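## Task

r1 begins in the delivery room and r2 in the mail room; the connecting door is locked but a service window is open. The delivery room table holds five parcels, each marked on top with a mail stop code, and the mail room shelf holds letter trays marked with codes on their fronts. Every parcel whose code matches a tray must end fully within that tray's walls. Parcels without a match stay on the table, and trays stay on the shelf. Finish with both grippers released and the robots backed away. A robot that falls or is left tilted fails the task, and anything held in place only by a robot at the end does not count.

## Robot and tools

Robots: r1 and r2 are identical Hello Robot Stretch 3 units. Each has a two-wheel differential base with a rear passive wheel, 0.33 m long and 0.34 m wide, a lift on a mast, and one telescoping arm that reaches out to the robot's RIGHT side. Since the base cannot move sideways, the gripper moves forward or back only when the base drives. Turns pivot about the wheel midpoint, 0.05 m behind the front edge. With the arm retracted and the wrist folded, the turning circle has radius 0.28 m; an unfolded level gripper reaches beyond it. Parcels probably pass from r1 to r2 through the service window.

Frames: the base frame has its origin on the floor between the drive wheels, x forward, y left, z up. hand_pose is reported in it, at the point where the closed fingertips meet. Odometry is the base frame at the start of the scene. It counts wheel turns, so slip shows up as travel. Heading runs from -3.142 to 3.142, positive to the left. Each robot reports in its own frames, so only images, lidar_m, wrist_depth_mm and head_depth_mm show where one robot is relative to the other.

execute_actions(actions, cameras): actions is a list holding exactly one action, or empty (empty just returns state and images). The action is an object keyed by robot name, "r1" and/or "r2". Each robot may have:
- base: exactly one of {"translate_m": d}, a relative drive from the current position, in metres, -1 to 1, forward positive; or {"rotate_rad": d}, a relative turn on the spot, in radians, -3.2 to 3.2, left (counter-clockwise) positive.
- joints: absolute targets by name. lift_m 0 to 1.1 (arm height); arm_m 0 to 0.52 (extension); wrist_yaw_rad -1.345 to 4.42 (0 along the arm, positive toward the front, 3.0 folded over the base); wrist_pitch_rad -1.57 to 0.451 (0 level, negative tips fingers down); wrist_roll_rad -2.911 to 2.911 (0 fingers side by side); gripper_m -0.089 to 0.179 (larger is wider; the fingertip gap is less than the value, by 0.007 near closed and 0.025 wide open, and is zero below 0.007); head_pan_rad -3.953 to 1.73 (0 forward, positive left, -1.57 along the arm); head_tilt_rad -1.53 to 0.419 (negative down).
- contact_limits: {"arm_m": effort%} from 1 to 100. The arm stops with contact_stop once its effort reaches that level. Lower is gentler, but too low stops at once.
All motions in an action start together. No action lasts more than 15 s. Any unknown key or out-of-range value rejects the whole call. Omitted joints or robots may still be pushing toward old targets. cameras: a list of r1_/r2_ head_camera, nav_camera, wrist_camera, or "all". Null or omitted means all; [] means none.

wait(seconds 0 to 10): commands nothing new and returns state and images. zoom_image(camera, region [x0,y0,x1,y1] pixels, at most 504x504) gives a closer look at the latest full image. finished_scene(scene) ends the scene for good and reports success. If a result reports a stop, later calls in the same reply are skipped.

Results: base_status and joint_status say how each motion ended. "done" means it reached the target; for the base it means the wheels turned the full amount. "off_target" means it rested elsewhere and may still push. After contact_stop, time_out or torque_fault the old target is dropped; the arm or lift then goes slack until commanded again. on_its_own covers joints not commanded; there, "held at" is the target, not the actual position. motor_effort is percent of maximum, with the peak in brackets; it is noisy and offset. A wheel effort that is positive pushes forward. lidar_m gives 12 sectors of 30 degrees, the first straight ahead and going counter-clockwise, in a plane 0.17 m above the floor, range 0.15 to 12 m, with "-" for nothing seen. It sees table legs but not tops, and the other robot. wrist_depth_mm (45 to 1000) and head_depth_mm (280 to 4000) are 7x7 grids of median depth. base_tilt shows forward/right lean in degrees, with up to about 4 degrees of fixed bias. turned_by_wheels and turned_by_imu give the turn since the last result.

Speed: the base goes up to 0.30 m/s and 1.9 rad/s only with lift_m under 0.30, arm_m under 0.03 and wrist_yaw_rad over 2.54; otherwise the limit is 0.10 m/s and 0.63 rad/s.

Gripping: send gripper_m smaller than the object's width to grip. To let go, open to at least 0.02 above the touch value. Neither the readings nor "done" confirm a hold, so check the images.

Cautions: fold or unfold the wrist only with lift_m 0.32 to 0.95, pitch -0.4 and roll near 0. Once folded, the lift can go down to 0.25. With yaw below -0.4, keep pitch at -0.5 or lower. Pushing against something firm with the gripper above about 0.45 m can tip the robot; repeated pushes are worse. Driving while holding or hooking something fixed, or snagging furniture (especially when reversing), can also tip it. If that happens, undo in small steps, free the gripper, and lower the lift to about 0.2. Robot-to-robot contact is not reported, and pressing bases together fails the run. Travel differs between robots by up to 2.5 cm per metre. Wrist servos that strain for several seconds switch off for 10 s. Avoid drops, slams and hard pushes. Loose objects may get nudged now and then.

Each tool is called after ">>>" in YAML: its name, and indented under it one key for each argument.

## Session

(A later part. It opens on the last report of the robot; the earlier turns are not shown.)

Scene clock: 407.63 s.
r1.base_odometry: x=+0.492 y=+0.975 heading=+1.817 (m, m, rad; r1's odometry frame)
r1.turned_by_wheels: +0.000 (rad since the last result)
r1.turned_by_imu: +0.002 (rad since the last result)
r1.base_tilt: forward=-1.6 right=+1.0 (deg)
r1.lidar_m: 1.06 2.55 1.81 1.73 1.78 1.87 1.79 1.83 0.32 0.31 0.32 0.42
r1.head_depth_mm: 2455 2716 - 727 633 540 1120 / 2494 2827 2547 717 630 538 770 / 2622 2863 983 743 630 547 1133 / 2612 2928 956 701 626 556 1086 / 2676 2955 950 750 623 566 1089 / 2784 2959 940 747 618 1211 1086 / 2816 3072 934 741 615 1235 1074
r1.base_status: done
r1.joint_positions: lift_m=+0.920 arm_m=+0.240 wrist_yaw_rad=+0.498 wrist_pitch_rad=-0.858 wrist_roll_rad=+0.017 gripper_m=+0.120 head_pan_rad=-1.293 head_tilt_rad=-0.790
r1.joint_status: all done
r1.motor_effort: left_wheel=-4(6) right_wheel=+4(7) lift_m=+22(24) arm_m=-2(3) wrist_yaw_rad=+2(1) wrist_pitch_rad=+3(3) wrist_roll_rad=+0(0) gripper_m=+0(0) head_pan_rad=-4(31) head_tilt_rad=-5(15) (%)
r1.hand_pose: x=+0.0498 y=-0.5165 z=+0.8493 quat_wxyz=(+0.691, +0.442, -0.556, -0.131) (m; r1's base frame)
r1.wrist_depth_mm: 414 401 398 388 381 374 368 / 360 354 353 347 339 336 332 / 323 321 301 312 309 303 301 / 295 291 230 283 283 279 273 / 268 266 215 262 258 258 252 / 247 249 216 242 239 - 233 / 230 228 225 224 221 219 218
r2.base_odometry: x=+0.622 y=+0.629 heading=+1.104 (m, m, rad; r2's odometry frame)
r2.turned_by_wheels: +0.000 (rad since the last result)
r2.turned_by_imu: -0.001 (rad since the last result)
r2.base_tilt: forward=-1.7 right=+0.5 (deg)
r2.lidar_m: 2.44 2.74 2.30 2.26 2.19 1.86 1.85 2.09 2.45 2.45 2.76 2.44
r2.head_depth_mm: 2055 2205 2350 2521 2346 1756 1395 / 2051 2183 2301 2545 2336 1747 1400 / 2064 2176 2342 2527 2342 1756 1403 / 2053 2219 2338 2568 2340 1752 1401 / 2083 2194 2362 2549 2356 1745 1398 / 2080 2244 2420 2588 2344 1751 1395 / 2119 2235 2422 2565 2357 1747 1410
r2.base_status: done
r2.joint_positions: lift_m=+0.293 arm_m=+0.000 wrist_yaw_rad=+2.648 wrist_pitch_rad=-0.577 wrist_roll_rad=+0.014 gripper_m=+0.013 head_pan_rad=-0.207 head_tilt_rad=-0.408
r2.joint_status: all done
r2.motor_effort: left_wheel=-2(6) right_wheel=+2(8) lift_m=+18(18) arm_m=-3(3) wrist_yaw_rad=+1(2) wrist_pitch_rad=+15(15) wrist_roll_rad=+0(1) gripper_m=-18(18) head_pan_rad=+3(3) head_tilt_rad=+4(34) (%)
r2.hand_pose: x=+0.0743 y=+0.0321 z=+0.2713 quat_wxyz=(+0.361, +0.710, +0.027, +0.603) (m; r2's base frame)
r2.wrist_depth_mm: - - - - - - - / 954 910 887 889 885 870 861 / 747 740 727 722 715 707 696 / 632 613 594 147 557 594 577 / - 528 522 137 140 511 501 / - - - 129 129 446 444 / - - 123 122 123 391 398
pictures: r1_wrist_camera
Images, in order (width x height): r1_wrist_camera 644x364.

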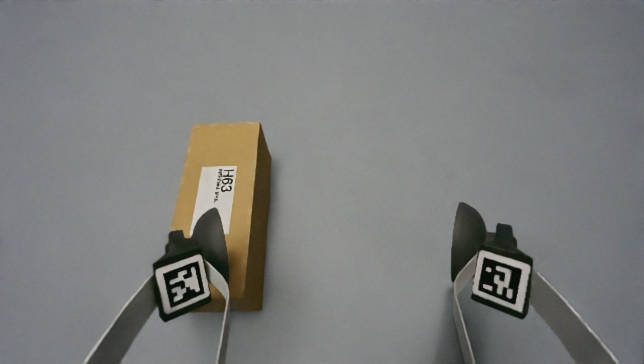

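>>> zoom_image:
  camera: "r1_wrist_camera"
  region: [175, 145, 265, 235]

Region (175, 145, 265, 235) of r1_wrist_camera's 644x364 image, scaled by 5.600.

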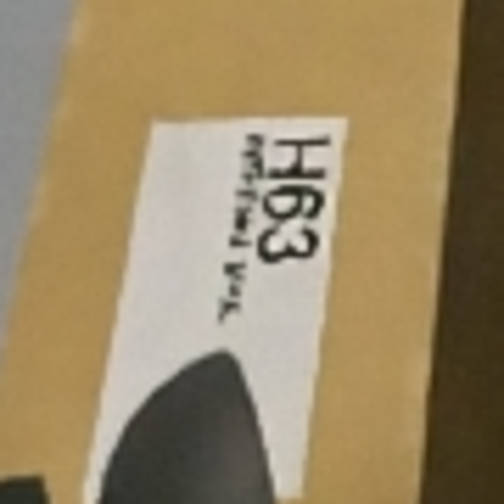

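>>> execute_actions:
  actions:
    - {"r1": {"base": {"translate_m": 0.40}, "joints": {"head_pan_rad": -1.0, "head_tilt_rad": -0.7, "wrist_yaw_rad": 0.95, "arm_m": 0.21, "lift_m": 0.925}}, "r2": {"base": {"translate_m": 1.0}, "joints": {"head_tilt_rad": -0.5, "head_pan_rad": -0.3}}}
  cameras: ["r1_wrist_camera", "r1_head_camera", "r2_head_camera"]

Scene clock: 420.60 s.
r1.base_odometry: x=+0.394 y=+1.363 heading=+1.817 (m, m, rad; r1's odometry frame)
r1.turned_by_wheels: +0.000 (rad since the last result)
r1.turned_by_imu: +0.003 (rad since the last result)
r1.base_tilt: forward=-1.5 right=+1.0 (deg)
r1.lidar_m: 2.12 2.19 1.83 1.74 1.80 2.29 2.18 0.43 0.31 0.29 0.30 0.41
r1.head_depth_mm: 2498 2729 2772 921 661 568 486 / 2590 2901 2751 835 696 566 494 / 2771 3011 1127 845 679 562 1105 / 2849 3223 1114 840 671 559 1138 / 2975 3293 1057 831 671 572 1159 / 2692 2965 1096 829 666 1261 1106 / 2376 2586 1086 819 661 1307 1125
r1.base_status: done
r1.joint_positions: lift_m=+0.925 arm_m=+0.210 wrist_yaw_rad=+0.948 wrist_pitch_rad=-0.858 wrist_roll_rad=+0.017 gripper_m=+0.120 head_pan_rad=-1.007 head_tilt_rad=-0.705
r1.joint_status: all done
r1.motor_effort: left_wheel=-4(6) right_wheel=+3(7) lift_m=+31(33) arm_m=-2(4) wrist_yaw_rad=+1(1) wrist_pitch_rad=+3(3) wrist_roll_rad=+0(0) gripper_m=+0(0) head_pan_rad=+3(26) head_tilt_rad=+1(9) (%)
r1.hand_pose: x=+0.0999 y=-0.4425 z=+0.8540 quat_wxyz=(+0.703, +0.555, -0.444, +0.027) (m; r1's base frame)
r1.wrist_depth_mm: 422 408 403 398 388 356 379 / 370 364 357 306 350 344 335 / 334 328 318 306 314 309 306 / 306 295 292 288 287 282 278 / 281 272 268 267 263 261 258 / 999 255 247 246 242 - 238 / 941 232 231 229 226 224 220
r2.base_odometry: x=+1.073 y=+1.522 heading=+1.104 (m, m, rad; r2's odometry frame)
r2.turned_by_wheels: +0.000 (rad since the last result)
r2.turned_by_imu: -0.001 (rad since the last result)
r2.base_tilt: forward=-1.6 right=+0.5 (deg)
r2.lidar_m: 1.47 1.65 2.09 2.09 2.31 2.83 2.83 3.16 2.65 2.65 1.76 1.48
r2.head_depth_mm: 1231 1339 1464 1222 1798 1600 1310 / 1228 1332 1449 1274 1777 1607 1306 / 1219 1325 1443 1206 1767 1602 1306 / 1227 1324 1415 1279 1753 1614 1309 / 1212 1316 1415 1275 1755 1610 1305 / 1215 1308 1432 1566 1727 1608 1317 / 1204 1301 1417 1559 1718 1611 1316
r2.base_status: done
r2.joint_positions: lift_m=+0.293 arm_m=+0.000 wrist_yaw_rad=+2.648 wrist_pitch_rad=-0.577 wrist_roll_rad=+0.014 gripper_m=+0.013 head_pan_rad=-0.293 head_tilt_rad=-0.494
r2.joint_status: all done
r2.motor_effort: left_wheel=-2(6) right_wheel=+2(8) lift_m=+18(18) arm_m=-3(3) wrist_yaw_rad=+3(2) wrist_pitch_rad=+15(15) wrist_roll_rad=+0(0) gripper_m=-18(18) head_pan_rad=-3(14) head_tilt_rad=-3(14) (%)
r2.hand_pose: x=+0.0743 y=+0.0321 z=+0.2713 quat_wxyz=(+0.361, +0.710, +0.027, +0.603) (m; r2's base frame)
r2.wrist_depth_mm: - - - - - - - / 931 914 891 904 875 855 842 / 750 736 729 735 704 709 684 / 623 613 601 147 557 588 582 / - 531 522 137 140 518 506 / - - - 129 129 446 447 / - - 122 122 123 390 394
pictures: r1_head_camera (sideways: a quarter turn clockwise sets it upright), r1_wrist_camera, r2_head_camera (sideways: a quarter turn clockwise sets it upright)
Images, in order (width x height): r1_head_camera 896x504, r1_wrist_camera 644x364, r2_head_camera 896x504.

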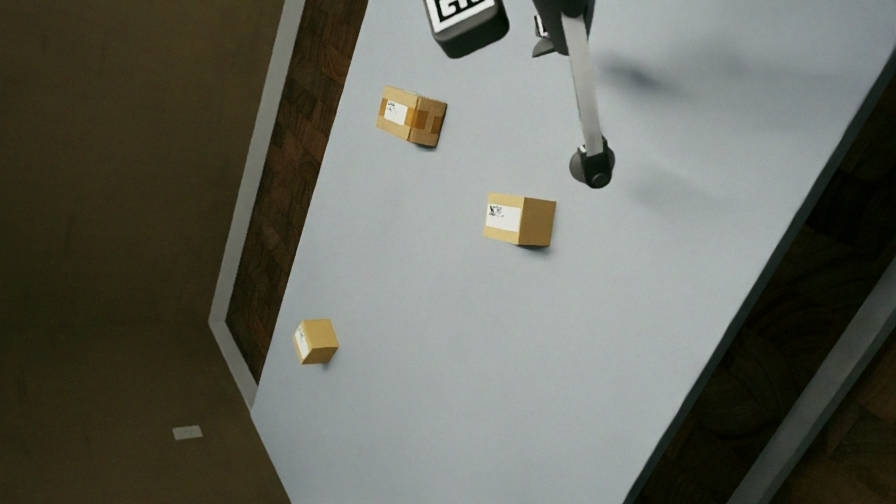

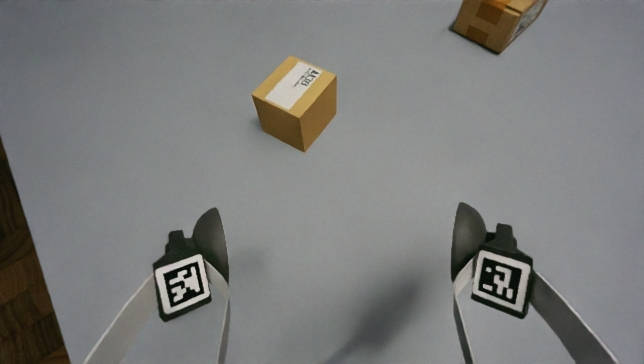

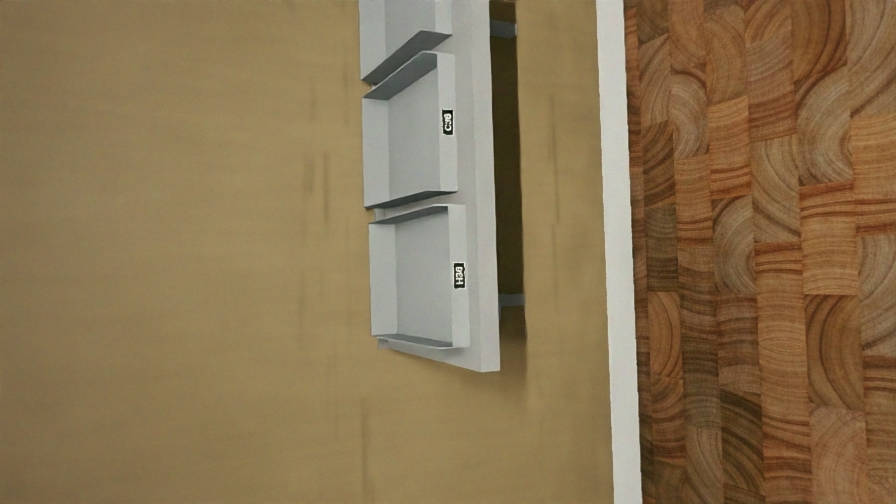

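>>> zoom_image:
  camera: "r1_head_camera"
  region: [478, 188, 538, 248]

Region (478, 188, 538, 248) of r1_head_camera's 896x504 image, scaled by 8.400, with more detail than that image has.

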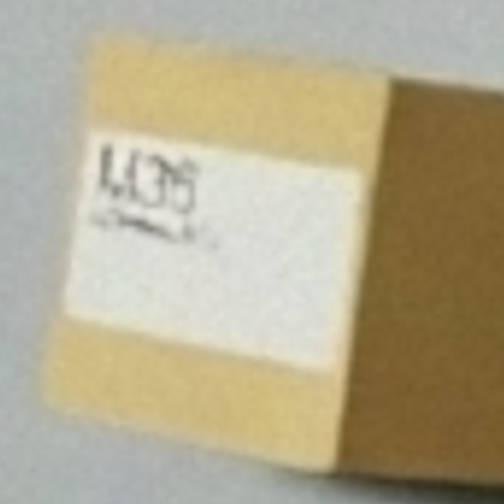

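>>> execute_actions:
  actions:
    - {"r1": {"base": {"translate_m": 0.56}, "joints": {"head_pan_rad": -1.35, "head_tilt_rad": -0.6, "wrist_yaw_rad": -0.1, "arm_m": 0.47, "wrist_pitch_rad": -0.7}}, "r2": {"base": {"translate_m": 0.56}, "joints": {"lift_m": 0.89, "wrist_yaw_rad": 0.15, "arm_m": 0.14, "head_tilt_rad": -0.7, "head_pan_rad": -0.45}}}
  cameras: ["r1_wrist_camera", "r2_head_camera"]

Scene clock: 439.97 s.
r1.base_odometry: x=+0.258 y=+1.906 heading=+1.817 (m, m, rad; r1's odometry frame)
r1.turned_by_wheels: +0.000 (rad since the last result)
r1.turned_by_imu: +0.003 (rad since the last result)
r1.base_tilt: forward=-1.6 right=+1.0 (deg)
r1.lidar_m: 1.57 1.61 1.84 1.76 1.81 2.43 2.75 0.40 0.29 0.28 0.28 0.38
r1.head_depth_mm: 2379 2604 - 989 756 608 511 / 2449 2690 2912 938 753 607 508 / 2454 2710 2993 939 744 604 507 / 2529 2801 2978 967 743 599 504 / 2587 2820 3051 965 740 598 502 / 2615 2878 3096 955 735 595 500 / 2657 2830 2912 2275 729 592 498
r1.base_status: done
r1.joint_positions: lift_m=+0.925 arm_m=+0.470 wrist_yaw_rad=-0.099 wrist_pitch_rad=-0.717 wrist_roll_rad=+0.017 gripper_m=+0.120 head_pan_rad=-1.343 head_tilt_rad=-0.606
r1.joint_status: all done
r1.motor_effort: left_wheel=-4(5) right_wheel=+3(10) lift_m=+31(31) arm_m=+2(1) wrist_yaw_rad=+0(1) wrist_pitch_rad=+7(6) wrist_roll_rad=+0(0) gripper_m=+0(0) head_pan_rad=-3(29) head_tilt_rad=+2(13) (%)
r1.hand_pose: x=-0.0392 y=-0.7911 z=+0.8769 quat_wxyz=(+0.643, +0.213, -0.679, -0.283) (m; r1's base frame)
r1.wrist_depth_mm: - - - - - - - / - - - - - - - / - - - 383 375 367 362 / 348 340 339 335 329 322 318 / 309 306 301 297 294 295 287 / 277 248 272 268 265 - 259 / 253 241 245 244 241 238 237
r2.base_odometry: x=+1.325 y=+2.022 heading=+1.104 (m, m, rad; r2's odometry frame)
r2.turned_by_wheels: +0.000 (rad since the last result)
r2.turned_by_imu: -0.001 (rad since the last result)
r2.base_tilt: forward=-1.6 right=+0.5 (deg)
r2.lidar_m: 0.93 1.04 1.70 1.97 2.21 3.35 3.34 3.31 2.78 2.05 1.11 0.93
r2.head_depth_mm: 818 923 1008 852 744 1374 1180 / 801 900 998 820 723 1365 1173 / 785 876 974 824 699 1380 1178 / 769 859 954 860 682 1378 1184 / 752 842 931 856 668 1388 1182 / 740 824 930 1010 1173 1388 1180 / 725 806 907 1040 1214 1358 1186
r2.base_status: done
r2.joint_positions: lift_m=+0.889 arm_m=+0.140 wrist_yaw_rad=+0.153 wrist_pitch_rad=-0.577 wrist_roll_rad=+0.014 gripper_m=+0.013 head_pan_rad=-0.443 head_tilt_rad=-0.691
r2.joint_status: all done
r2.motor_effort: left_wheel=-2(6) right_wheel=+2(8) lift_m=+48(49) arm_m=+4(3) wrist_yaw_rad=-1(6) wrist_pitch_rad=+15(15) wrist_roll_rad=+0(0) gripper_m=-17(18) head_pan_rad=-3(19) head_tilt_rad=-5(22) (%)
r2.hand_pose: x=+0.0091 y=-0.4839 z=+0.8681 quat_wxyz=(+0.687, +0.251, -0.665, -0.151) (m; r2's base frame)
r2.wrist_depth_mm: 654 617 - - - - - / 549 530 - - - - - / 423 481 - - - - - / 392 - - 147 - - - / 868 - - 137 139 - - / 891 - - 130 129 - - / 934 - 996 122 123 956 961
pictures: r1_wrist_camera, r2_head_camera (sideways: a quarter turn clockwise sets it upright)
Images, in order (width x height): r1_wrist_camera 644x364, r2_head_camera 896x504.

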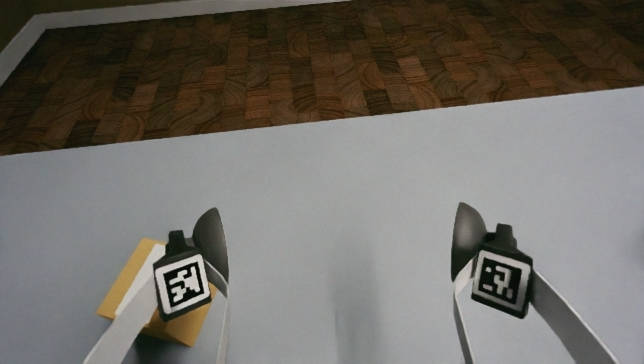

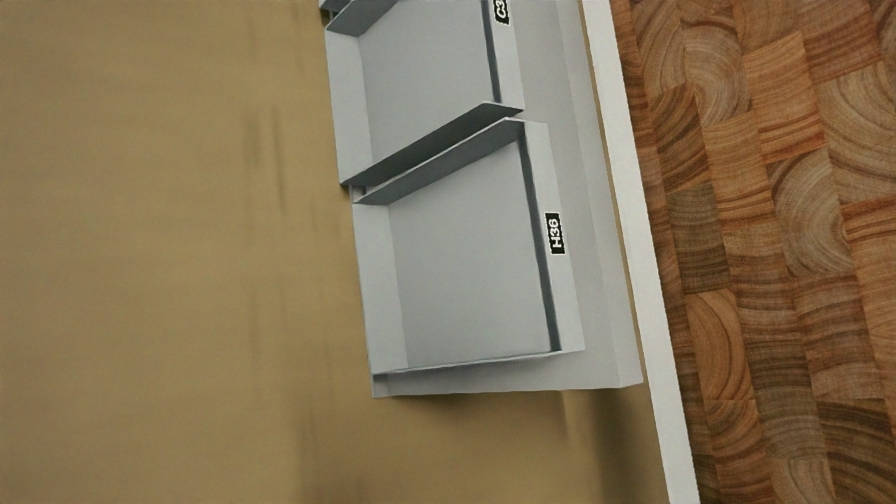

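>>> execute_actions:
  actions:
    - {"r1": {"base": {"translate_m": 0.165}, "joints": {"wrist_yaw_rad": -0.40, "arm_m": 0.495, "lift_m": 0.892}}, "r2": {"base": {"rotate_rad": 1.157}, "joints": {"lift_m": 0.92, "wrist_yaw_rad": 0.23, "arm_m": 0.40, "head_tilt_rad": -0.7, "head_pan_rad": -1.4}}}
  cameras: ["r1_wrist_camera", "r2_head_camera", "r2_wrist_camera"]

Scene clock: 453.60 s.
r1.base_odometry: x=+0.217 y=+2.066 heading=+1.817 (m, m, rad; r1's odometry frame)
r1.turned_by_wheels: +0.000 (rad since the last result)
r1.turned_by_imu: +0.001 (rad since the last result)
r1.base_tilt: forward=-1.5 right=+1.0 (deg)
r1.lidar_m: 1.40 1.44 1.85 1.77 1.82 2.43 1.21 0.40 0.28 0.27 0.28 1.47
r1.head_depth_mm: 2391 2573 - 928 755 610 510 / 2471 2665 2891 867 750 606 509 / 2451 2714 2963 978 747 605 505 / 2494 2777 3013 971 743 601 506 / 2578 2843 3072 2258 739 597 502 / 2598 2856 3129 2325 1764 596 500 / 2501 2639 2761 2273 1754 1431 497
r1.base_status: done
r1.joint_positions: lift_m=+0.892 arm_m=+0.495 wrist_yaw_rad=-0.398 wrist_pitch_rad=-0.717 wrist_roll_rad=+0.017 gripper_m=+0.120 head_pan_rad=-1.343 head_tilt_rad=-0.606
r1.joint_status: all done
r1.motor_effort: left_wheel=-3(3) right_wheel=+3(9) lift_m=+22(26) arm_m=+3(7) wrist_yaw_rad=-1(1) wrist_pitch_rad=+7(7) wrist_roll_rad=+0(0) gripper_m=+0(0) head_pan_rad=-3(4) head_tilt_rad=+2(2) (%)
r1.hand_pose: x=-0.0903 y=-0.8031 z=+0.8444 quat_wxyz=(+0.594, +0.109, -0.703, -0.375) (m; r1's base frame)
r1.wrist_depth_mm: - - - - - - 428 / - - - - 378 375 366 / - - - 332 326 325 320 / - 299 296 291 287 283 281 / 270 267 264 205 259 259 249 / 244 244 237 183 232 - 228 / 221 216 216 206 210 211 207
r2.base_odometry: x=+1.325 y=+2.022 heading=+2.260 (m, m, rad; r2's odometry frame)
r2.turned_by_wheels: +1.157 (rad since the last result)
r2.turned_by_imu: +1.141 (rad since the last result)
r2.base_tilt: forward=-1.6 right=+0.5 (deg)
r2.lidar_m: 1.97 1.97 2.37 3.35 3.37 3.10 2.77 1.69 1.03 0.92 0.93 1.11
r2.head_depth_mm: 756 830 - 803 677 1389 1172 / 753 839 - 822 681 1372 1177 / 757 848 938 854 680 1379 1178 / 757 846 959 889 706 1384 1174 / 761 844 959 1111 1323 1388 1183 / 761 850 964 1114 1319 1398 1184 / 761 853 964 1115 1326 1389 1182
r2.base_status: done
r2.joint_positions: lift_m=+0.919 arm_m=+0.400 wrist_yaw_rad=+0.229 wrist_pitch_rad=-0.577 wrist_roll_rad=+0.014 gripper_m=+0.013 head_pan_rad=-1.393 head_tilt_rad=-0.691
r2.joint_status: all done
r2.motor_effort: left_wheel=-2(7) right_wheel=+1(6) lift_m=+48(51) arm_m=+4(3) wrist_yaw_rad=+2(2) wrist_pitch_rad=+14(15) wrist_roll_rad=+0(0) gripper_m=-17(18) head_pan_rad=-4(44) head_tilt_rad=-5(6) (%)
r2.hand_pose: x=+0.0242 y=-0.7410 z=+0.8981 quat_wxyz=(+0.692, +0.276, -0.655, -0.125) (m; r2's base frame)
r2.wrist_depth_mm: 296 292 287 282 277 272 269 / 331 326 318 314 304 301 295 / 372 367 361 347 344 337 329 / 432 419 320 147 296 328 317 / 500 467 326 137 141 285 328 / 604 294 - 129 129 257 284 / 765 237 257 122 123 250 235
pictures: r1_wrist_camera, r2_head_camera (sideways: a quarter turn clockwise sets it upright), r2_wrist_camera
Images, in order (width x height): r1_wrist_camera 644x364, r2_head_camera 896x504, r2_wrist_camera 644x364.

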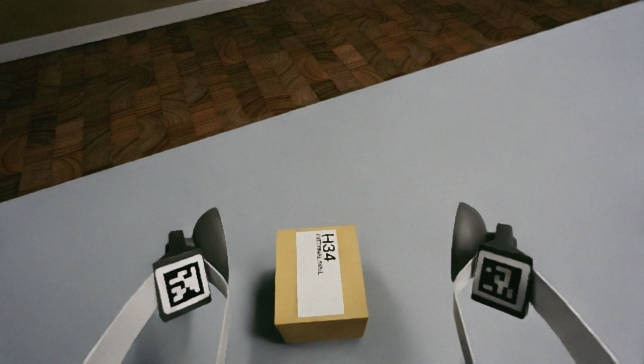

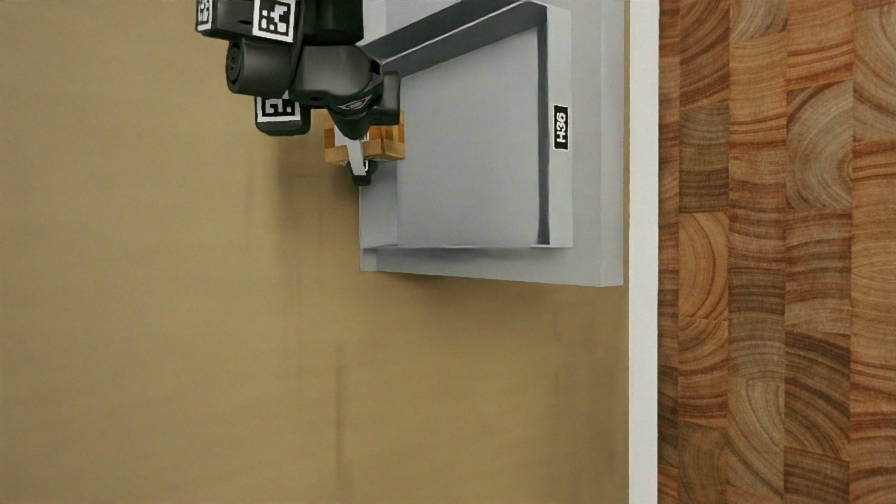

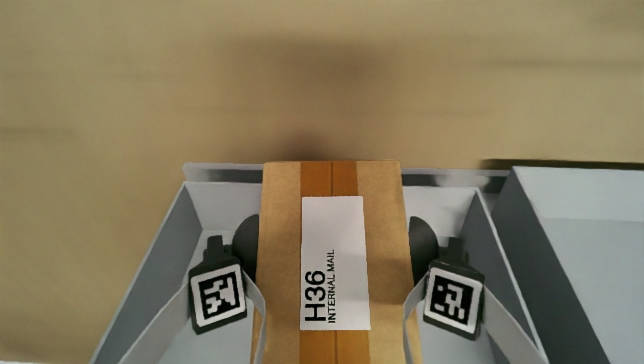

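>>> execute_actions:
  actions: []

Scene clock: 467.73 s.
r1.base_odometry: x=+0.217 y=+2.066 heading=+1.817 (m, m, rad; r1's odometry frame)
r1.turned_by_wheels: +0.000 (rad since the last result)
r1.turned_by_imu: +0.000 (rad since the last result)
r1.base_tilt: forward=-1.6 right=+1.0 (deg)
r1.lidar_m: 1.40 1.44 1.85 1.77 1.81 2.44 1.21 0.40 0.28 0.27 0.28 1.47
r1.head_depth_mm: 2390 2624 - 932 756 609 510 / 2438 2682 2872 869 748 606 508 / 2476 2698 2963 978 748 605 506 / 2531 2825 2999 963 739 604 504 / 2584 2850 3063 2228 739 598 502 / 2650 2882 3121 2288 1744 595 501 / 2526 2664 2740 2280 1756 1433 499
r1.base_status: done
r1.joint_positions: lift_m=+0.892 arm_m=+0.495 wrist_yaw_rad=-0.398 wrist_pitch_rad=-0.717 wrist_roll_rad=+0.017 gripper_m=+0.120 head_pan_rad=-1.343 head_tilt_rad=-0.606
r1.joint_status: all done
r1.motor_effort: left_wheel=-3(3) right_wheel=+3(9) lift_m=+22(26) arm_m=+3(7) wrist_yaw_rad=-1(1) wrist_pitch_rad=+7(7) wrist_roll_rad=+0(0) gripper_m=+0(0) head_pan_rad=-4(4) head_tilt_rad=+2(2) (%)
r1.hand_pose: x=-0.0903 y=-0.8031 z=+0.8444 quat_wxyz=(+0.594, +0.109, -0.703, -0.375) (m; r1's base frame)
r1.wrist_depth_mm: - - - - - - 428 / - - - - 376 370 371 / - - - 332 327 326 316 / - 300 299 294 288 284 281 / 269 268 265 204 258 260 250 / 243 245 238 183 231 - 228 / 220 218 216 206 212 210 207
r2.base_odometry: x=+1.325 y=+2.022 heading=+2.260 (m, m, rad; r2's odometry frame)
r2.turned_by_wheels: +0.000 (rad since the last result)
r2.turned_by_imu: +0.000 (rad since the last result)
r2.base_tilt: forward=-1.6 right=+0.5 (deg)
r2.lidar_m: 1.97 1.98 2.36 3.35 3.36 3.07 2.77 1.69 1.03 0.93 0.93 1.11
r2.head_depth_mm: 754 827 - 807 680 1370 1167 / 754 844 - 823 679 1379 1176 / 755 842 941 854 685 1377 1180 / 753 843 960 888 705 1377 1179 / 757 847 961 1116 1316 1382 1178 / 757 848 967 1115 1324 1391 1178 / 762 853 968 1115 1322 1392 1181
r2.base_status: done
r2.joint_positions: lift_m=+0.919 arm_m=+0.400 wrist_yaw_rad=+0.229 wrist_pitch_rad=-0.577 wrist_roll_rad=+0.014 gripper_m=+0.013 head_pan_rad=-1.393 head_tilt_rad=-0.691
r2.joint_status: all done
r2.motor_effort: left_wheel=-2(7) right_wheel=+1(6) lift_m=+48(51) arm_m=+4(3) wrist_yaw_rad=+0(2) wrist_pitch_rad=+15(15) wrist_roll_rad=+0(0) gripper_m=-17(18) head_pan_rad=-3(44) head_tilt_rad=-5(6) (%)
r2.hand_pose: x=+0.0242 y=-0.7410 z=+0.8981 quat_wxyz=(+0.692, +0.276, -0.655, -0.125) (m; r2's base frame)
r2.wrist_depth_mm: 298 291 287 280 277 272 268 / 331 324 317 311 307 301 297 / 372 368 356 351 340 338 328 / 434 417 321 147 293 327 318 / 504 473 327 138 140 287 327 / 605 291 - 129 129 254 283 / 776 237 258 122 123 252 235
pictures: r1_head_camera (sideways: a quarter turn clockwise sets it upright), r1_nav_camera (sideways: a quarter turn counterclockwise sets it upright), r1_wrist_camera, r2_head_camera (sideways: a quarter turn clockwise sets it upright), r2_nav_camera (sideways: a quarter turn counterclockwise sets it upright), r2_wrist_camera
Images, in order (width x height): r1_head_camera 896x504, r1_nav_camera 672x504, r1_wrist_camera 644x364, r2_head_camera 896x504, r2_nav_camera 672x504, r2_wrist_camera 644x364.

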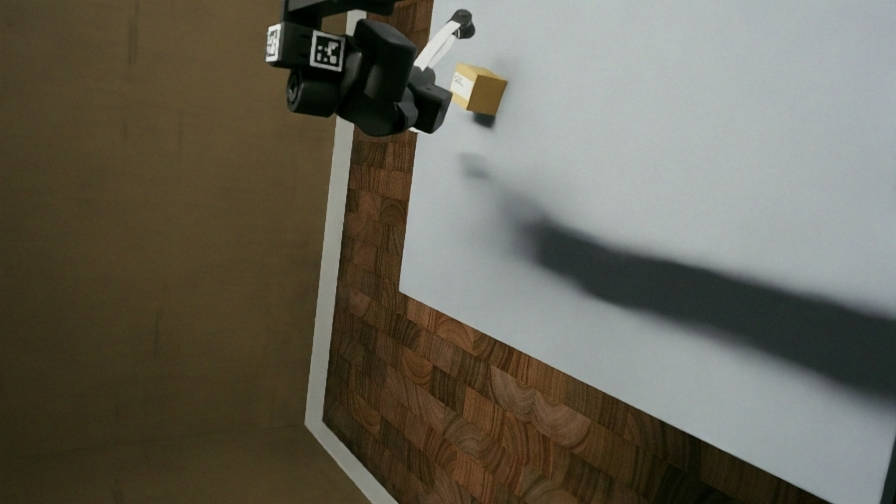

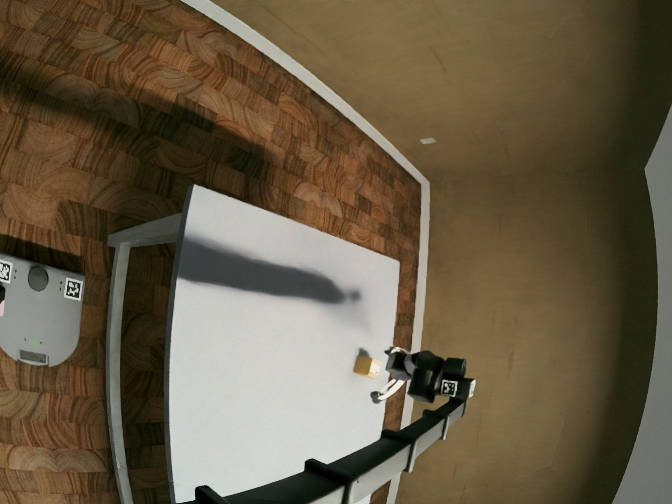

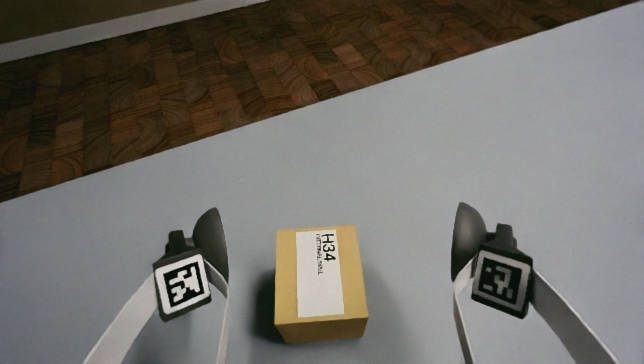

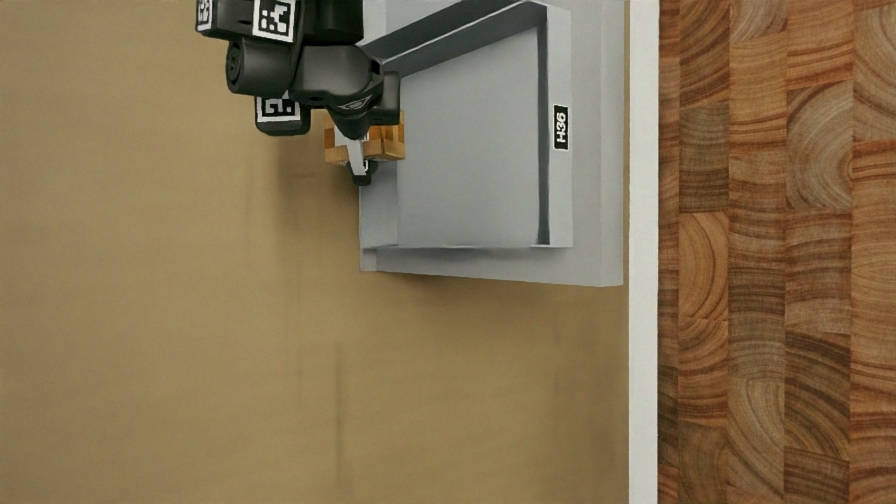

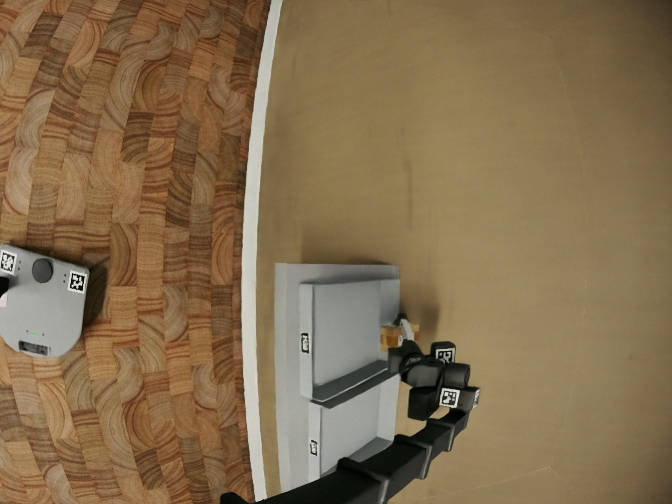

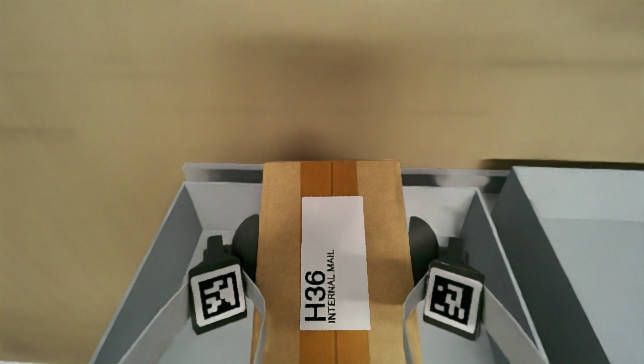

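>>> execute_actions:
  actions:
    - {"r1":{"joints":{"lift_m":0.832,"gripper_m":0.105}},"r2":{"joints":{"lift_m":0.872,"wrist_pitch_rad":-0.85,"arm_m":0.43}}}
  cameras: ["r1_wrist_camera","r2_wrist_camera","r2_head_camera"]

Scene clock: 477.20 s.
r1.base_odometry: x=+0.217 y=+2.066 heading=+1.817 (m, m, rad; r1's odometry frame)
r1.turned_by_wheels: +0.000 (rad since the last result)
r1.turned_by_imu: +0.001 (rad since the last result)
r1.base_tilt: forward=-1.6 right=+1.1 (deg)
r1.lidar_m: 1.40 1.44 1.86 1.77 1.82 2.43 1.21 0.40 0.28 0.27 0.28 1.47
r1.head_depth_mm: 2369 2632 2846 952 755 609 509 / 2415 2671 2917 868 751 607 509 / 2469 2726 2945 978 747 603 507 / 2555 2762 3024 967 739 601 505 / 2575 2799 3016 2212 738 597 502 / 2637 2874 3103 2320 1760 594 500 / 2515 2656 2770 2260 1755 1430 499
r1.base_status: not commanded
r1.joint_positions: lift_m=+0.832 arm_m=+0.495 wrist_yaw_rad=-0.398 wrist_pitch_rad=-0.717 wrist_roll_rad=+0.017 gripper_m=+0.105 head_pan_rad=-1.343 head_tilt_rad=-0.606
r1.joint_status: all done
r1.motor_effort: left_wheel=-4(3) right_wheel=+3(3) lift_m=+22(22) arm_m=+3(3) wrist_yaw_rad=-1(1) wrist_pitch_rad=+7(7) wrist_roll_rad=+0(0) gripper_m=+0(67) head_pan_rad=-3(4) head_tilt_rad=+2(2) (%)
r1.hand_pose: x=-0.0903 y=-0.8031 z=+0.7843 quat_wxyz=(+0.594, +0.109, -0.703, -0.376) (m; r1's base frame)
r1.wrist_depth_mm: - - - - 333 326 317 / - - 294 286 282 273 271 / - 253 251 246 241 237 235 / 225 222 219 152 213 210 206 / 200 197 186 136 191 191 186 / 179 178 141 130 169 - 169 / 162 161 159 158 157 154 153
r2.base_odometry: x=+1.325 y=+2.022 heading=+2.260 (m, m, rad; r2's odometry frame)
r2.turned_by_wheels: +0.000 (rad since the last result)
r2.turned_by_imu: +0.000 (rad since the last result)
r2.base_tilt: forward=-1.6 right=+0.5 (deg)
r2.lidar_m: 1.96 1.98 2.37 3.35 3.37 3.08 2.76 1.68 1.03 0.92 0.93 1.11
r2.head_depth_mm: 752 841 - 799 678 1369 1167 / 754 845 922 786 681 1367 1175 / 756 847 940 823 683 1360 1177 / 756 849 963 888 702 1369 1174 / 761 847 959 1120 1322 1386 1181 / 760 850 963 1115 1322 1390 1178 / 762 853 965 1121 1329 1386 1183
r2.base_status: not commanded
r2.joint_positions: lift_m=+0.873 arm_m=+0.430 wrist_yaw_rad=+0.229 wrist_pitch_rad=-0.861 wrist_roll_rad=+0.014 gripper_m=+0.013 head_pan_rad=-1.393 head_tilt_rad=-0.691
r2.joint_status: all done
r2.motor_effort: left_wheel=-2(2) right_wheel=+2(2) lift_m=+18(44) arm_m=+4(5) wrist_yaw_rad=+1(1) wrist_pitch_rad=+6(12) wrist_roll_rad=+0(0) gripper_m=-18(18) head_pan_rad=-4(4) head_tilt_rad=-6(5) (%)
r2.hand_pose: x=+0.0122 y=-0.7194 z=+0.8013 quat_wxyz=(+0.668, +0.365, -0.609, -0.223) (m; r2's base frame)
r2.wrist_depth_mm: 321 229 231 226 223 222 228 / 364 247 260 255 252 224 206 / 196 241 249 244 242 222 175 / 187 222 224 147 215 211 167 / 183 208 206 137 139 197 157 / 183 192 - 129 129 186 141 / 176 178 174 122 123 172 140
pictures: r1_wrist_camera, r2_head_camera (sideways: a quarter turn clockwise sets it upright), r2_wrist_camera
Images, in order (width x height): r1_wrist_camera 644x364, r2_head_camera 896x504, r2_wrist_camera 644x364.

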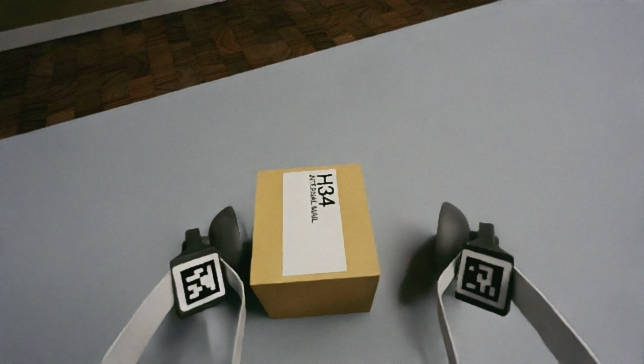

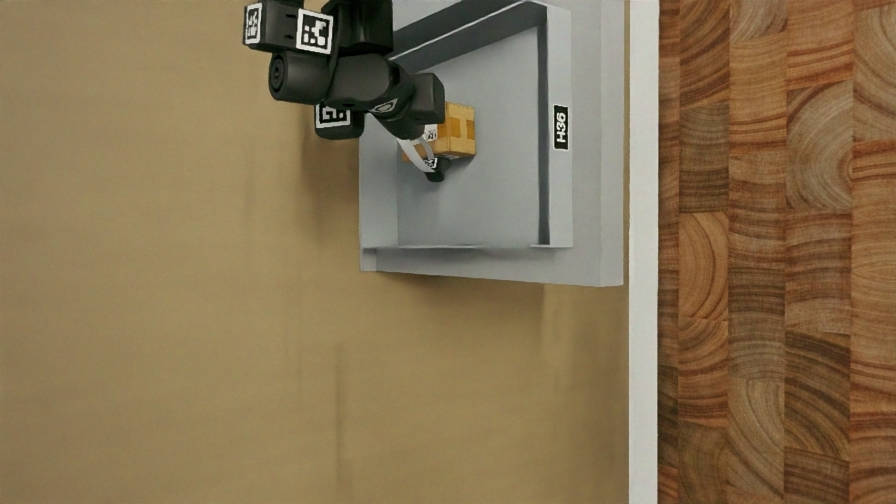

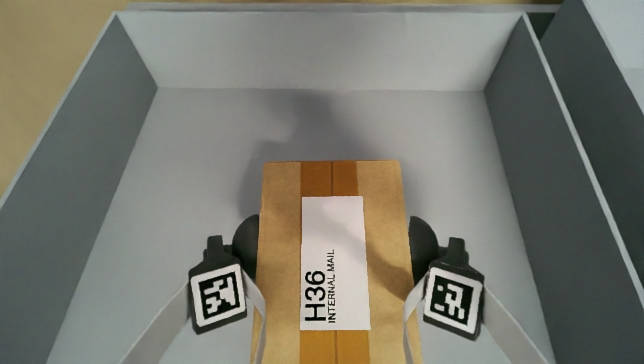

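>>> execute_actions:
  actions:
    - {"r1":{"joints":{"gripper_m":0.01}},"r2":{"joints":{"lift_m":0.867,"gripper_m":0.108}}}
  cameras: ["r1_wrist_camera","r2_wrist_camera"]

Scene clock: 481.10 s.
r1.base_odometry: x=+0.217 y=+2.066 heading=+1.817 (m, m, rad; r1's odometry frame)
r1.turned_by_wheels: +0.000 (rad since the last result)
r1.turned_by_imu: +0.001 (rad since the last result)
r1.base_tilt: forward=-1.5 right=+1.0 (deg)
r1.lidar_m: 1.40 1.44 1.85 1.77 1.82 2.43 1.21 0.40 0.28 0.27 0.28 1.47
r1.head_depth_mm: 2358 2649 2850 954 755 607 510 / 2445 2690 2941 868 750 604 509 / 2478 2650 2979 978 747 602 509 / 2505 2742 2984 965 739 602 505 / 2545 2830 3013 2216 738 599 502 / 2600 2914 3079 2280 1768 594 500 / 2540 2604 2786 2260 1749 1422 497
r1.base_status: not commanded
r1.joint_positions: lift_m=+0.832 arm_m=+0.495 wrist_yaw_rad=-0.400 wrist_pitch_rad=-0.713 wrist_roll_rad=+0.017 gripper_m=+0.011 head_pan_rad=-1.343 head_tilt_rad=-0.606
r1.joint_status: all done
r1.motor_effort: left_wheel=-3(3) right_wheel=+3(2) lift_m=+22(23) arm_m=+3(3) wrist_yaw_rad=+0(1) wrist_pitch_rad=+5(7) wrist_roll_rad=+0(0) gripper_m=-22(100) head_pan_rad=-3(4) head_tilt_rad=+2(2) (%)
r1.hand_pose: x=-0.0908 y=-0.8036 z=+0.7850 quat_wxyz=(+0.594, +0.107, -0.703, -0.375) (m; r1's base frame)
r1.wrist_depth_mm: - - - - - 331 322 / - - 302 285 281 277 272 / - 255 250 247 245 239 236 / 227 223 220 152 213 211 209 / 201 198 199 135 138 189 186 / 180 178 178 135 157 171 169 / 163 163 159 158 157 156 154
r2.base_odometry: x=+1.325 y=+2.022 heading=+2.260 (m, m, rad; r2's odometry frame)
r2.turned_by_wheels: +0.000 (rad since the last result)
r2.turned_by_imu: +0.000 (rad since the last result)
r2.base_tilt: forward=-1.6 right=+0.5 (deg)
r2.lidar_m: 1.97 1.98 2.36 3.35 3.37 3.09 2.77 1.69 1.04 0.92 0.93 1.11
r2.head_depth_mm: 756 842 - 799 678 1382 1164 / 754 845 924 792 681 1372 1176 / 755 845 944 826 680 1376 1175 / 758 847 957 888 703 1384 1182 / 757 845 963 1116 1323 1375 1176 / 759 848 966 1108 1326 1383 1184 / 760 852 969 1116 1326 1393 1181
r2.base_status: not commanded
r2.joint_positions: lift_m=+0.868 arm_m=+0.430 wrist_yaw_rad=+0.229 wrist_pitch_rad=-0.861 wrist_roll_rad=+0.014 gripper_m=+0.108 head_pan_rad=-1.393 head_tilt_rad=-0.691
r2.joint_status: all done
r2.motor_effort: left_wheel=-2(2) right_wheel=+2(1) lift_m=+18(18) arm_m=+4(4) wrist_yaw_rad=+1(1) wrist_pitch_rad=+6(6) wrist_roll_rad=+0(0) gripper_m=+0(80) head_pan_rad=-4(3) head_tilt_rad=-5(6) (%)
r2.hand_pose: x=+0.0122 y=-0.7194 z=+0.7962 quat_wxyz=(+0.668, +0.365, -0.609, -0.223) (m; r2's base frame)
r2.wrist_depth_mm: 321 220 222 220 216 208 226 / 353 245 257 256 250 224 195 / 186 235 240 239 237 222 169 / 183 219 219 159 211 207 164 / 183 203 200 145 191 193 149 / 181 188 182 134 157 - 141 / 173 170 169 125 128 166 133
pictures: r1_wrist_camera, r2_wrist_camera
Images, in order (width x height): r1_wrist_camera 644x364, r2_wrist_camera 644x364.

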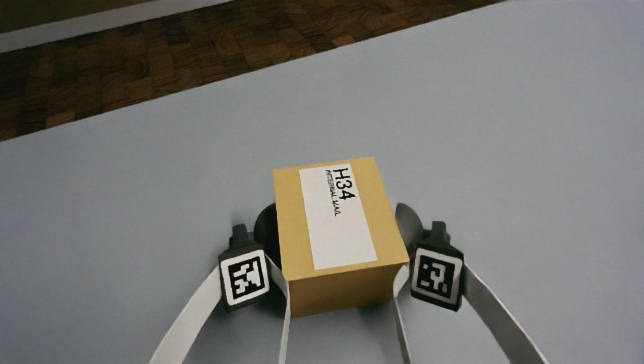

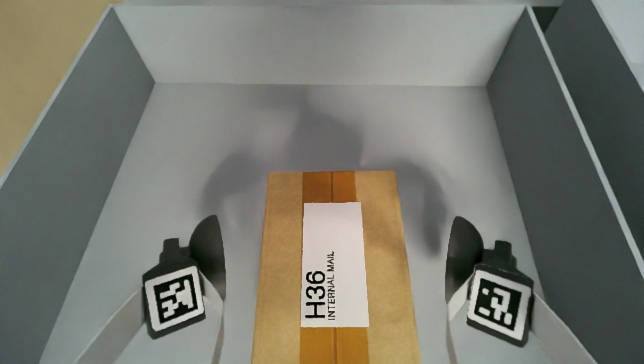

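>>> execute_actions:
  actions:
    - {"r1":{"joints":{"lift_m":0.89}},"r2":{"joints":{"lift_m":0.89,"wrist_pitch_rad":-0.4,"arm_m":0.38}}}
  cameras: ["r1_wrist_camera","r1_nav_camera","r2_head_camera"]

Scene clock: 516.33 s.
r1.base_odometry: x=+0.217 y=+2.066 heading=+1.817 (m, m, rad; r1's odometry frame)
r1.turned_by_wheels: +0.000 (rad since the last result)
r1.turned_by_imu: +0.001 (rad since the last result)
r1.base_tilt: forward=-1.7 right=+0.9 (deg)
r1.lidar_m: 1.40 1.44 1.85 1.77 1.82 2.43 1.21 0.40 0.28 0.27 0.28 1.47
r1.head_depth_mm: 2401 2641 - 933 753 609 510 / 2436 2688 2902 908 750 607 509 / 2471 2732 2949 975 745 604 507 / 2533 2789 2997 967 741 602 506 / 2566 2781 3038 2234 737 597 502 / 2598 2890 3107 2306 1754 596 500 / 2516 2627 2732 2279 1754 1427 497
r1.base_status: not commanded
r1.joint_positions: lift_m=+0.890 arm_m=+0.495 wrist_yaw_rad=-0.400 wrist_pitch_rad=-0.713 wrist_roll_rad=+0.017 gripper_m=+0.011 head_pan_rad=-1.343 head_tilt_rad=-0.606
r1.joint_status: all done
r1.motor_effort: left_wheel=-3(3) right_wheel=+2(2) lift_m=+31(33) arm_m=+3(3) wrist_yaw_rad=+0(0) wrist_pitch_rad=+5(5) wrist_roll_rad=+0(0) gripper_m=-22(23) head_pan_rad=-4(3) head_tilt_rad=+2(2) (%)
r1.hand_pose: x=-0.0908 y=-0.8036 z=+0.8426 quat_wxyz=(+0.594, +0.107, -0.703, -0.375) (m; r1's base frame)
r1.wrist_depth_mm: - - - - - - 426 / - - - - 375 369 366 / - - 344 331 323 319 316 / - 297 295 152 285 282 277 / 268 265 265 135 138 252 248 / 239 237 239 136 157 227 225 / 220 218 213 213 209 208 206
r2.base_odometry: x=+1.325 y=+2.022 heading=+2.260 (m, m, rad; r2's odometry frame)
r2.turned_by_wheels: +0.000 (rad since the last result)
r2.turned_by_imu: +0.000 (rad since the last result)
r2.base_tilt: forward=-1.6 right=+0.5 (deg)
r2.lidar_m: 1.97 1.98 2.37 3.36 3.37 3.10 2.78 1.69 1.04 0.93 0.93 1.11
r2.head_depth_mm: 755 842 - 801 677 1372 1174 / 755 845 906 792 680 1371 1174 / 755 844 940 835 681 1386 1178 / 757 845 962 889 703 1380 1180 / 758 850 962 1109 1317 1387 1179 / 762 850 960 1112 1322 1387 1177 / 759 848 964 1120 1316 1381 1184
r2.base_status: not commanded
r2.joint_positions: lift_m=+0.889 arm_m=+0.380 wrist_yaw_rad=+0.229 wrist_pitch_rad=-0.423 wrist_roll_rad=+0.014 gripper_m=+0.108 head_pan_rad=-1.393 head_tilt_rad=-0.691
r2.joint_status: all done
r2.motor_effort: left_wheel=-2(2) right_wheel=+2(2) lift_m=+48(52) arm_m=-3(2) wrist_yaw_rad=+1(1) wrist_pitch_rad=+13(13) wrist_roll_rad=+0(0) gripper_m=+0(0) head_pan_rad=-3(3) head_tilt_rad=-5(5) (%)
r2.hand_pose: x=+0.0293 y=-0.7433 z=+0.9008 quat_wxyz=(+0.699, +0.226, -0.674, -0.071) (m; r2's base frame)
r2.wrist_depth_mm: 301 297 289 285 280 276 273 / 328 323 317 309 304 302 294 / 360 354 345 341 330 327 318 / 401 387 381 375 362 356 340 / 446 432 311 317 314 303 326 / 504 492 316 314 315 - 301 / 593 261 274 274 270 256 253
pictures: r1_nav_camera (sideways: a quarter turn counterclockwise sets it upright), r1_wrist_camera, r2_head_camera (sideways: a quarter turn clockwise sets it upright)
Images, in order (width x height): r1_nav_camera 672x504, r1_wrist_camera 644x364, r2_head_camera 896x504.

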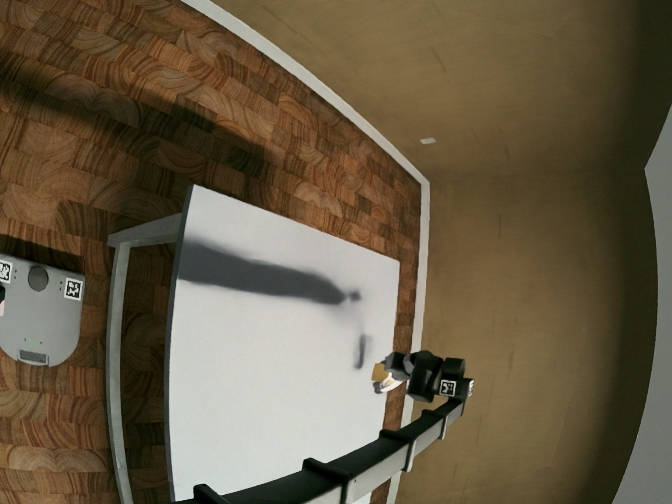

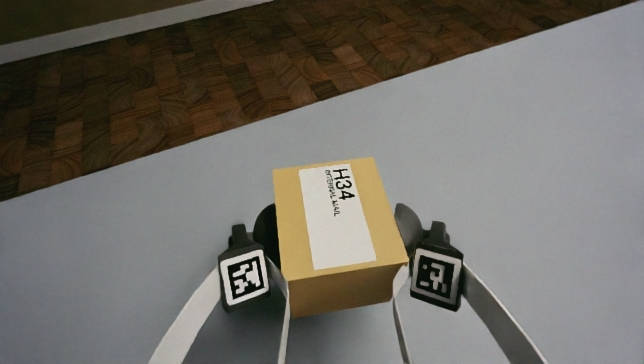

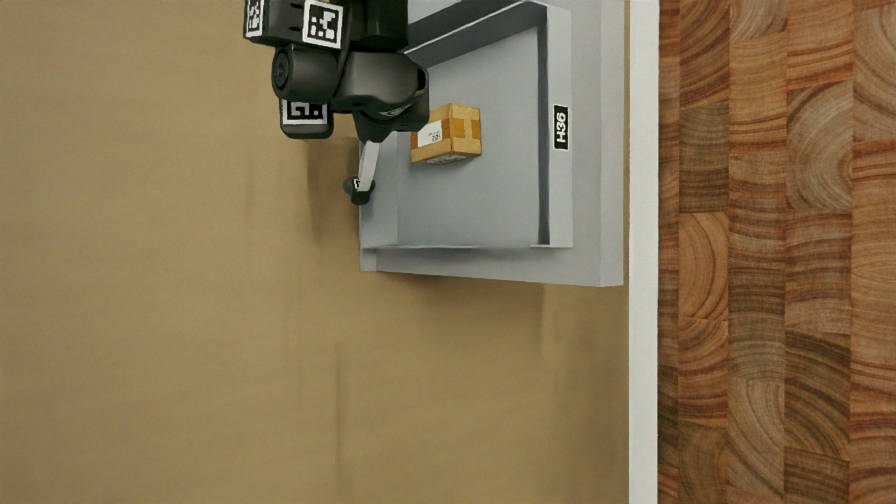

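>>> execute_actions:
  actions:
    - {"r1":{"base":{"translate_m":-0.32},"joints":{"lift_m":1.02,"arm_m":0.515,"wrist_yaw_rad":-0.7,"head_pan_rad":-2.3,"head_tilt_rad":-0.5}},"r2":{"base":{"rotate_rad":2.034},"joints":{"lift_m":0.53,"arm_m":0.0,"wrist_yaw_rad":2.65,"gripper_m":0.06,"head_pan_rad":-0.055,"head_tilt_rad":-0.3}}}
  cameras: ["r1_wrist_camera","r1_nav_camera","r2_head_camera"]

Scene clock: 525.03 s.
r1.base_odometry: x=+0.295 y=+1.756 heading=+1.817 (m, m, rad; r1's odometry frame)
r1.turned_by_wheels: +0.000 (rad since the last result)
r1.turned_by_imu: +0.000 (rad since the last result)
r1.base_tilt: forward=-1.6 right=+0.9 (deg)
r1.lidar_m: 1.72 1.77 1.84 1.76 1.81 2.42 2.59 0.41 0.29 0.28 0.29 0.39
r1.head_depth_mm: 2395 2554 2676 2745 - - - / 2604 2741 2972 2983 - - - / 2767 3029 3217 - - - 1235 / 3053 3323 3575 - - - 565 / 3193 3401 3740 - - 614 534 / 2915 3135 3371 - 764 646 532 / 2704 2951 - - 813 607 531
r1.base_status: done
r1.joint_positions: lift_m=+1.020 arm_m=+0.515 wrist_yaw_rad=-0.698 wrist_pitch_rad=-0.713 wrist_roll_rad=+0.017 gripper_m=+0.011 head_pan_rad=-2.293 head_tilt_rad=-0.507
r1.joint_status: all done
r1.motor_effort: left_wheel=-3(6) right_wheel=+3(5) lift_m=+31(32) arm_m=+3(7) wrist_yaw_rad=-1(1) wrist_pitch_rad=+5(5) wrist_roll_rad=+0(0) gripper_m=-22(22) head_pan_rad=-3(46) head_tilt_rad=+3(15) (%)
r1.hand_pose: x=-0.1360 y=-0.7959 z=+0.9726 quat_wxyz=(+0.532, +0.002, -0.711, -0.459) (m; r1's base frame)
r1.wrist_depth_mm: - - - - - 713 677 / - - - - - 585 578 / - - - - 517 509 491 / - - - 152 452 442 442 / - - 422 135 138 397 390 / - 373 376 135 156 362 355 / 343 343 338 327 288 329 324
r2.base_odometry: x=+1.325 y=+2.022 heading=-1.989 (m, m, rad; r2's odometry frame)
r2.turned_by_wheels: +2.034 (rad since the last result)
r2.turned_by_imu: +2.007 (rad since the last result)
r2.base_tilt: forward=-1.6 right=+0.5 (deg)
r2.lidar_m: 3.35 3.20 2.77 1.84 1.07 0.93 0.93 1.07 1.88 1.97 2.29 3.36
r2.head_depth_mm: 2808 2966 3106 3288 2784 1969 1523 / 2854 2996 3182 3333 2787 1983 1521 / 2952 - - 3478 2753 1958 1522 / 3014 3134 3432 3569 2795 1977 1523 / 3092 3304 3419 3636 2766 1980 1517 / 3128 3355 3527 3740 2797 1976 1531 / 3302 3486 3675 3878 2837 1965 1530
r2.base_status: done
r2.joint_positions: lift_m=+0.531 arm_m=+0.000 wrist_yaw_rad=+2.648 wrist_pitch_rad=-0.422 wrist_roll_rad=+0.014 gripper_m=+0.060 head_pan_rad=-0.062 head_tilt_rad=-0.310
r2.joint_status: all done
r2.motor_effort: left_wheel=-2(8) right_wheel=+2(8) lift_m=+17(46) arm_m=-3(2) wrist_yaw_rad=+2(3) wrist_pitch_rad=+12(13) wrist_roll_rad=+0(1) gripper_m=+0(81) head_pan_rad=+3(45) head_tilt_rad=+5(30) (%)
r2.hand_pose: x=+0.0849 y=+0.0517 z=+0.5424 quat_wxyz=(+0.313, +0.711, -0.027, +0.629) (m; r2's base frame)
r2.wrist_depth_mm: - - - - - - - / - - - - - - - / - - - - - - - / - - - - - - - / - 988 - 962 - 960 969 / - 831 - 817 821 816 778 / - 723 714 707 694 704 697
pictures: r1_nav_camera (sideways: a quarter turn counterclockwise sets it upright), r1_wrist_camera, r2_head_camera (sideways: a quarter turn clockwise sets it upright)
Images, in order (width x height): r1_nav_camera 672x504, r1_wrist_camera 644x364, r2_head_camera 896x504.

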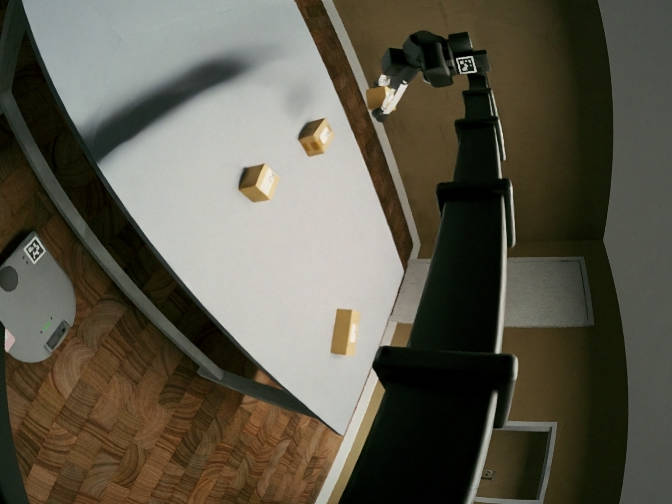

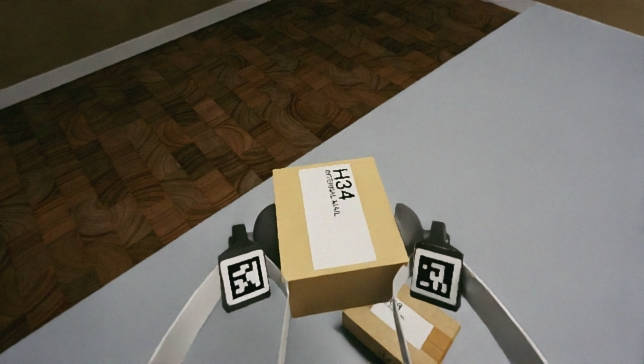

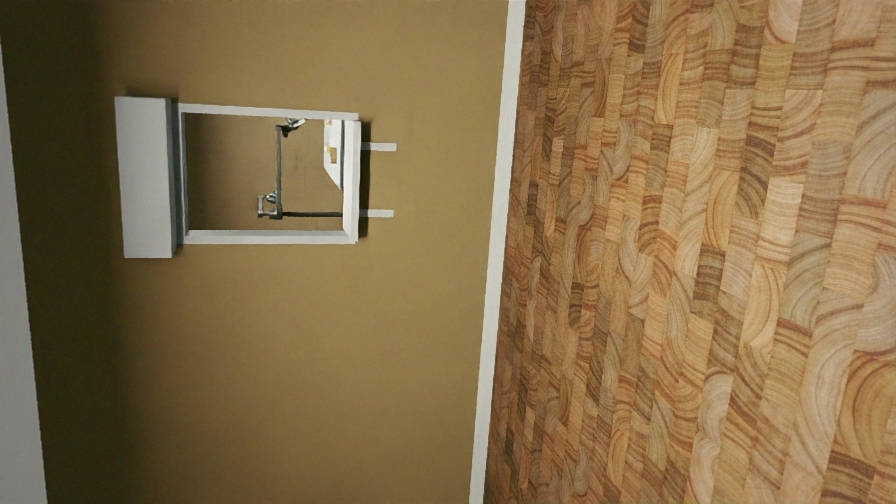

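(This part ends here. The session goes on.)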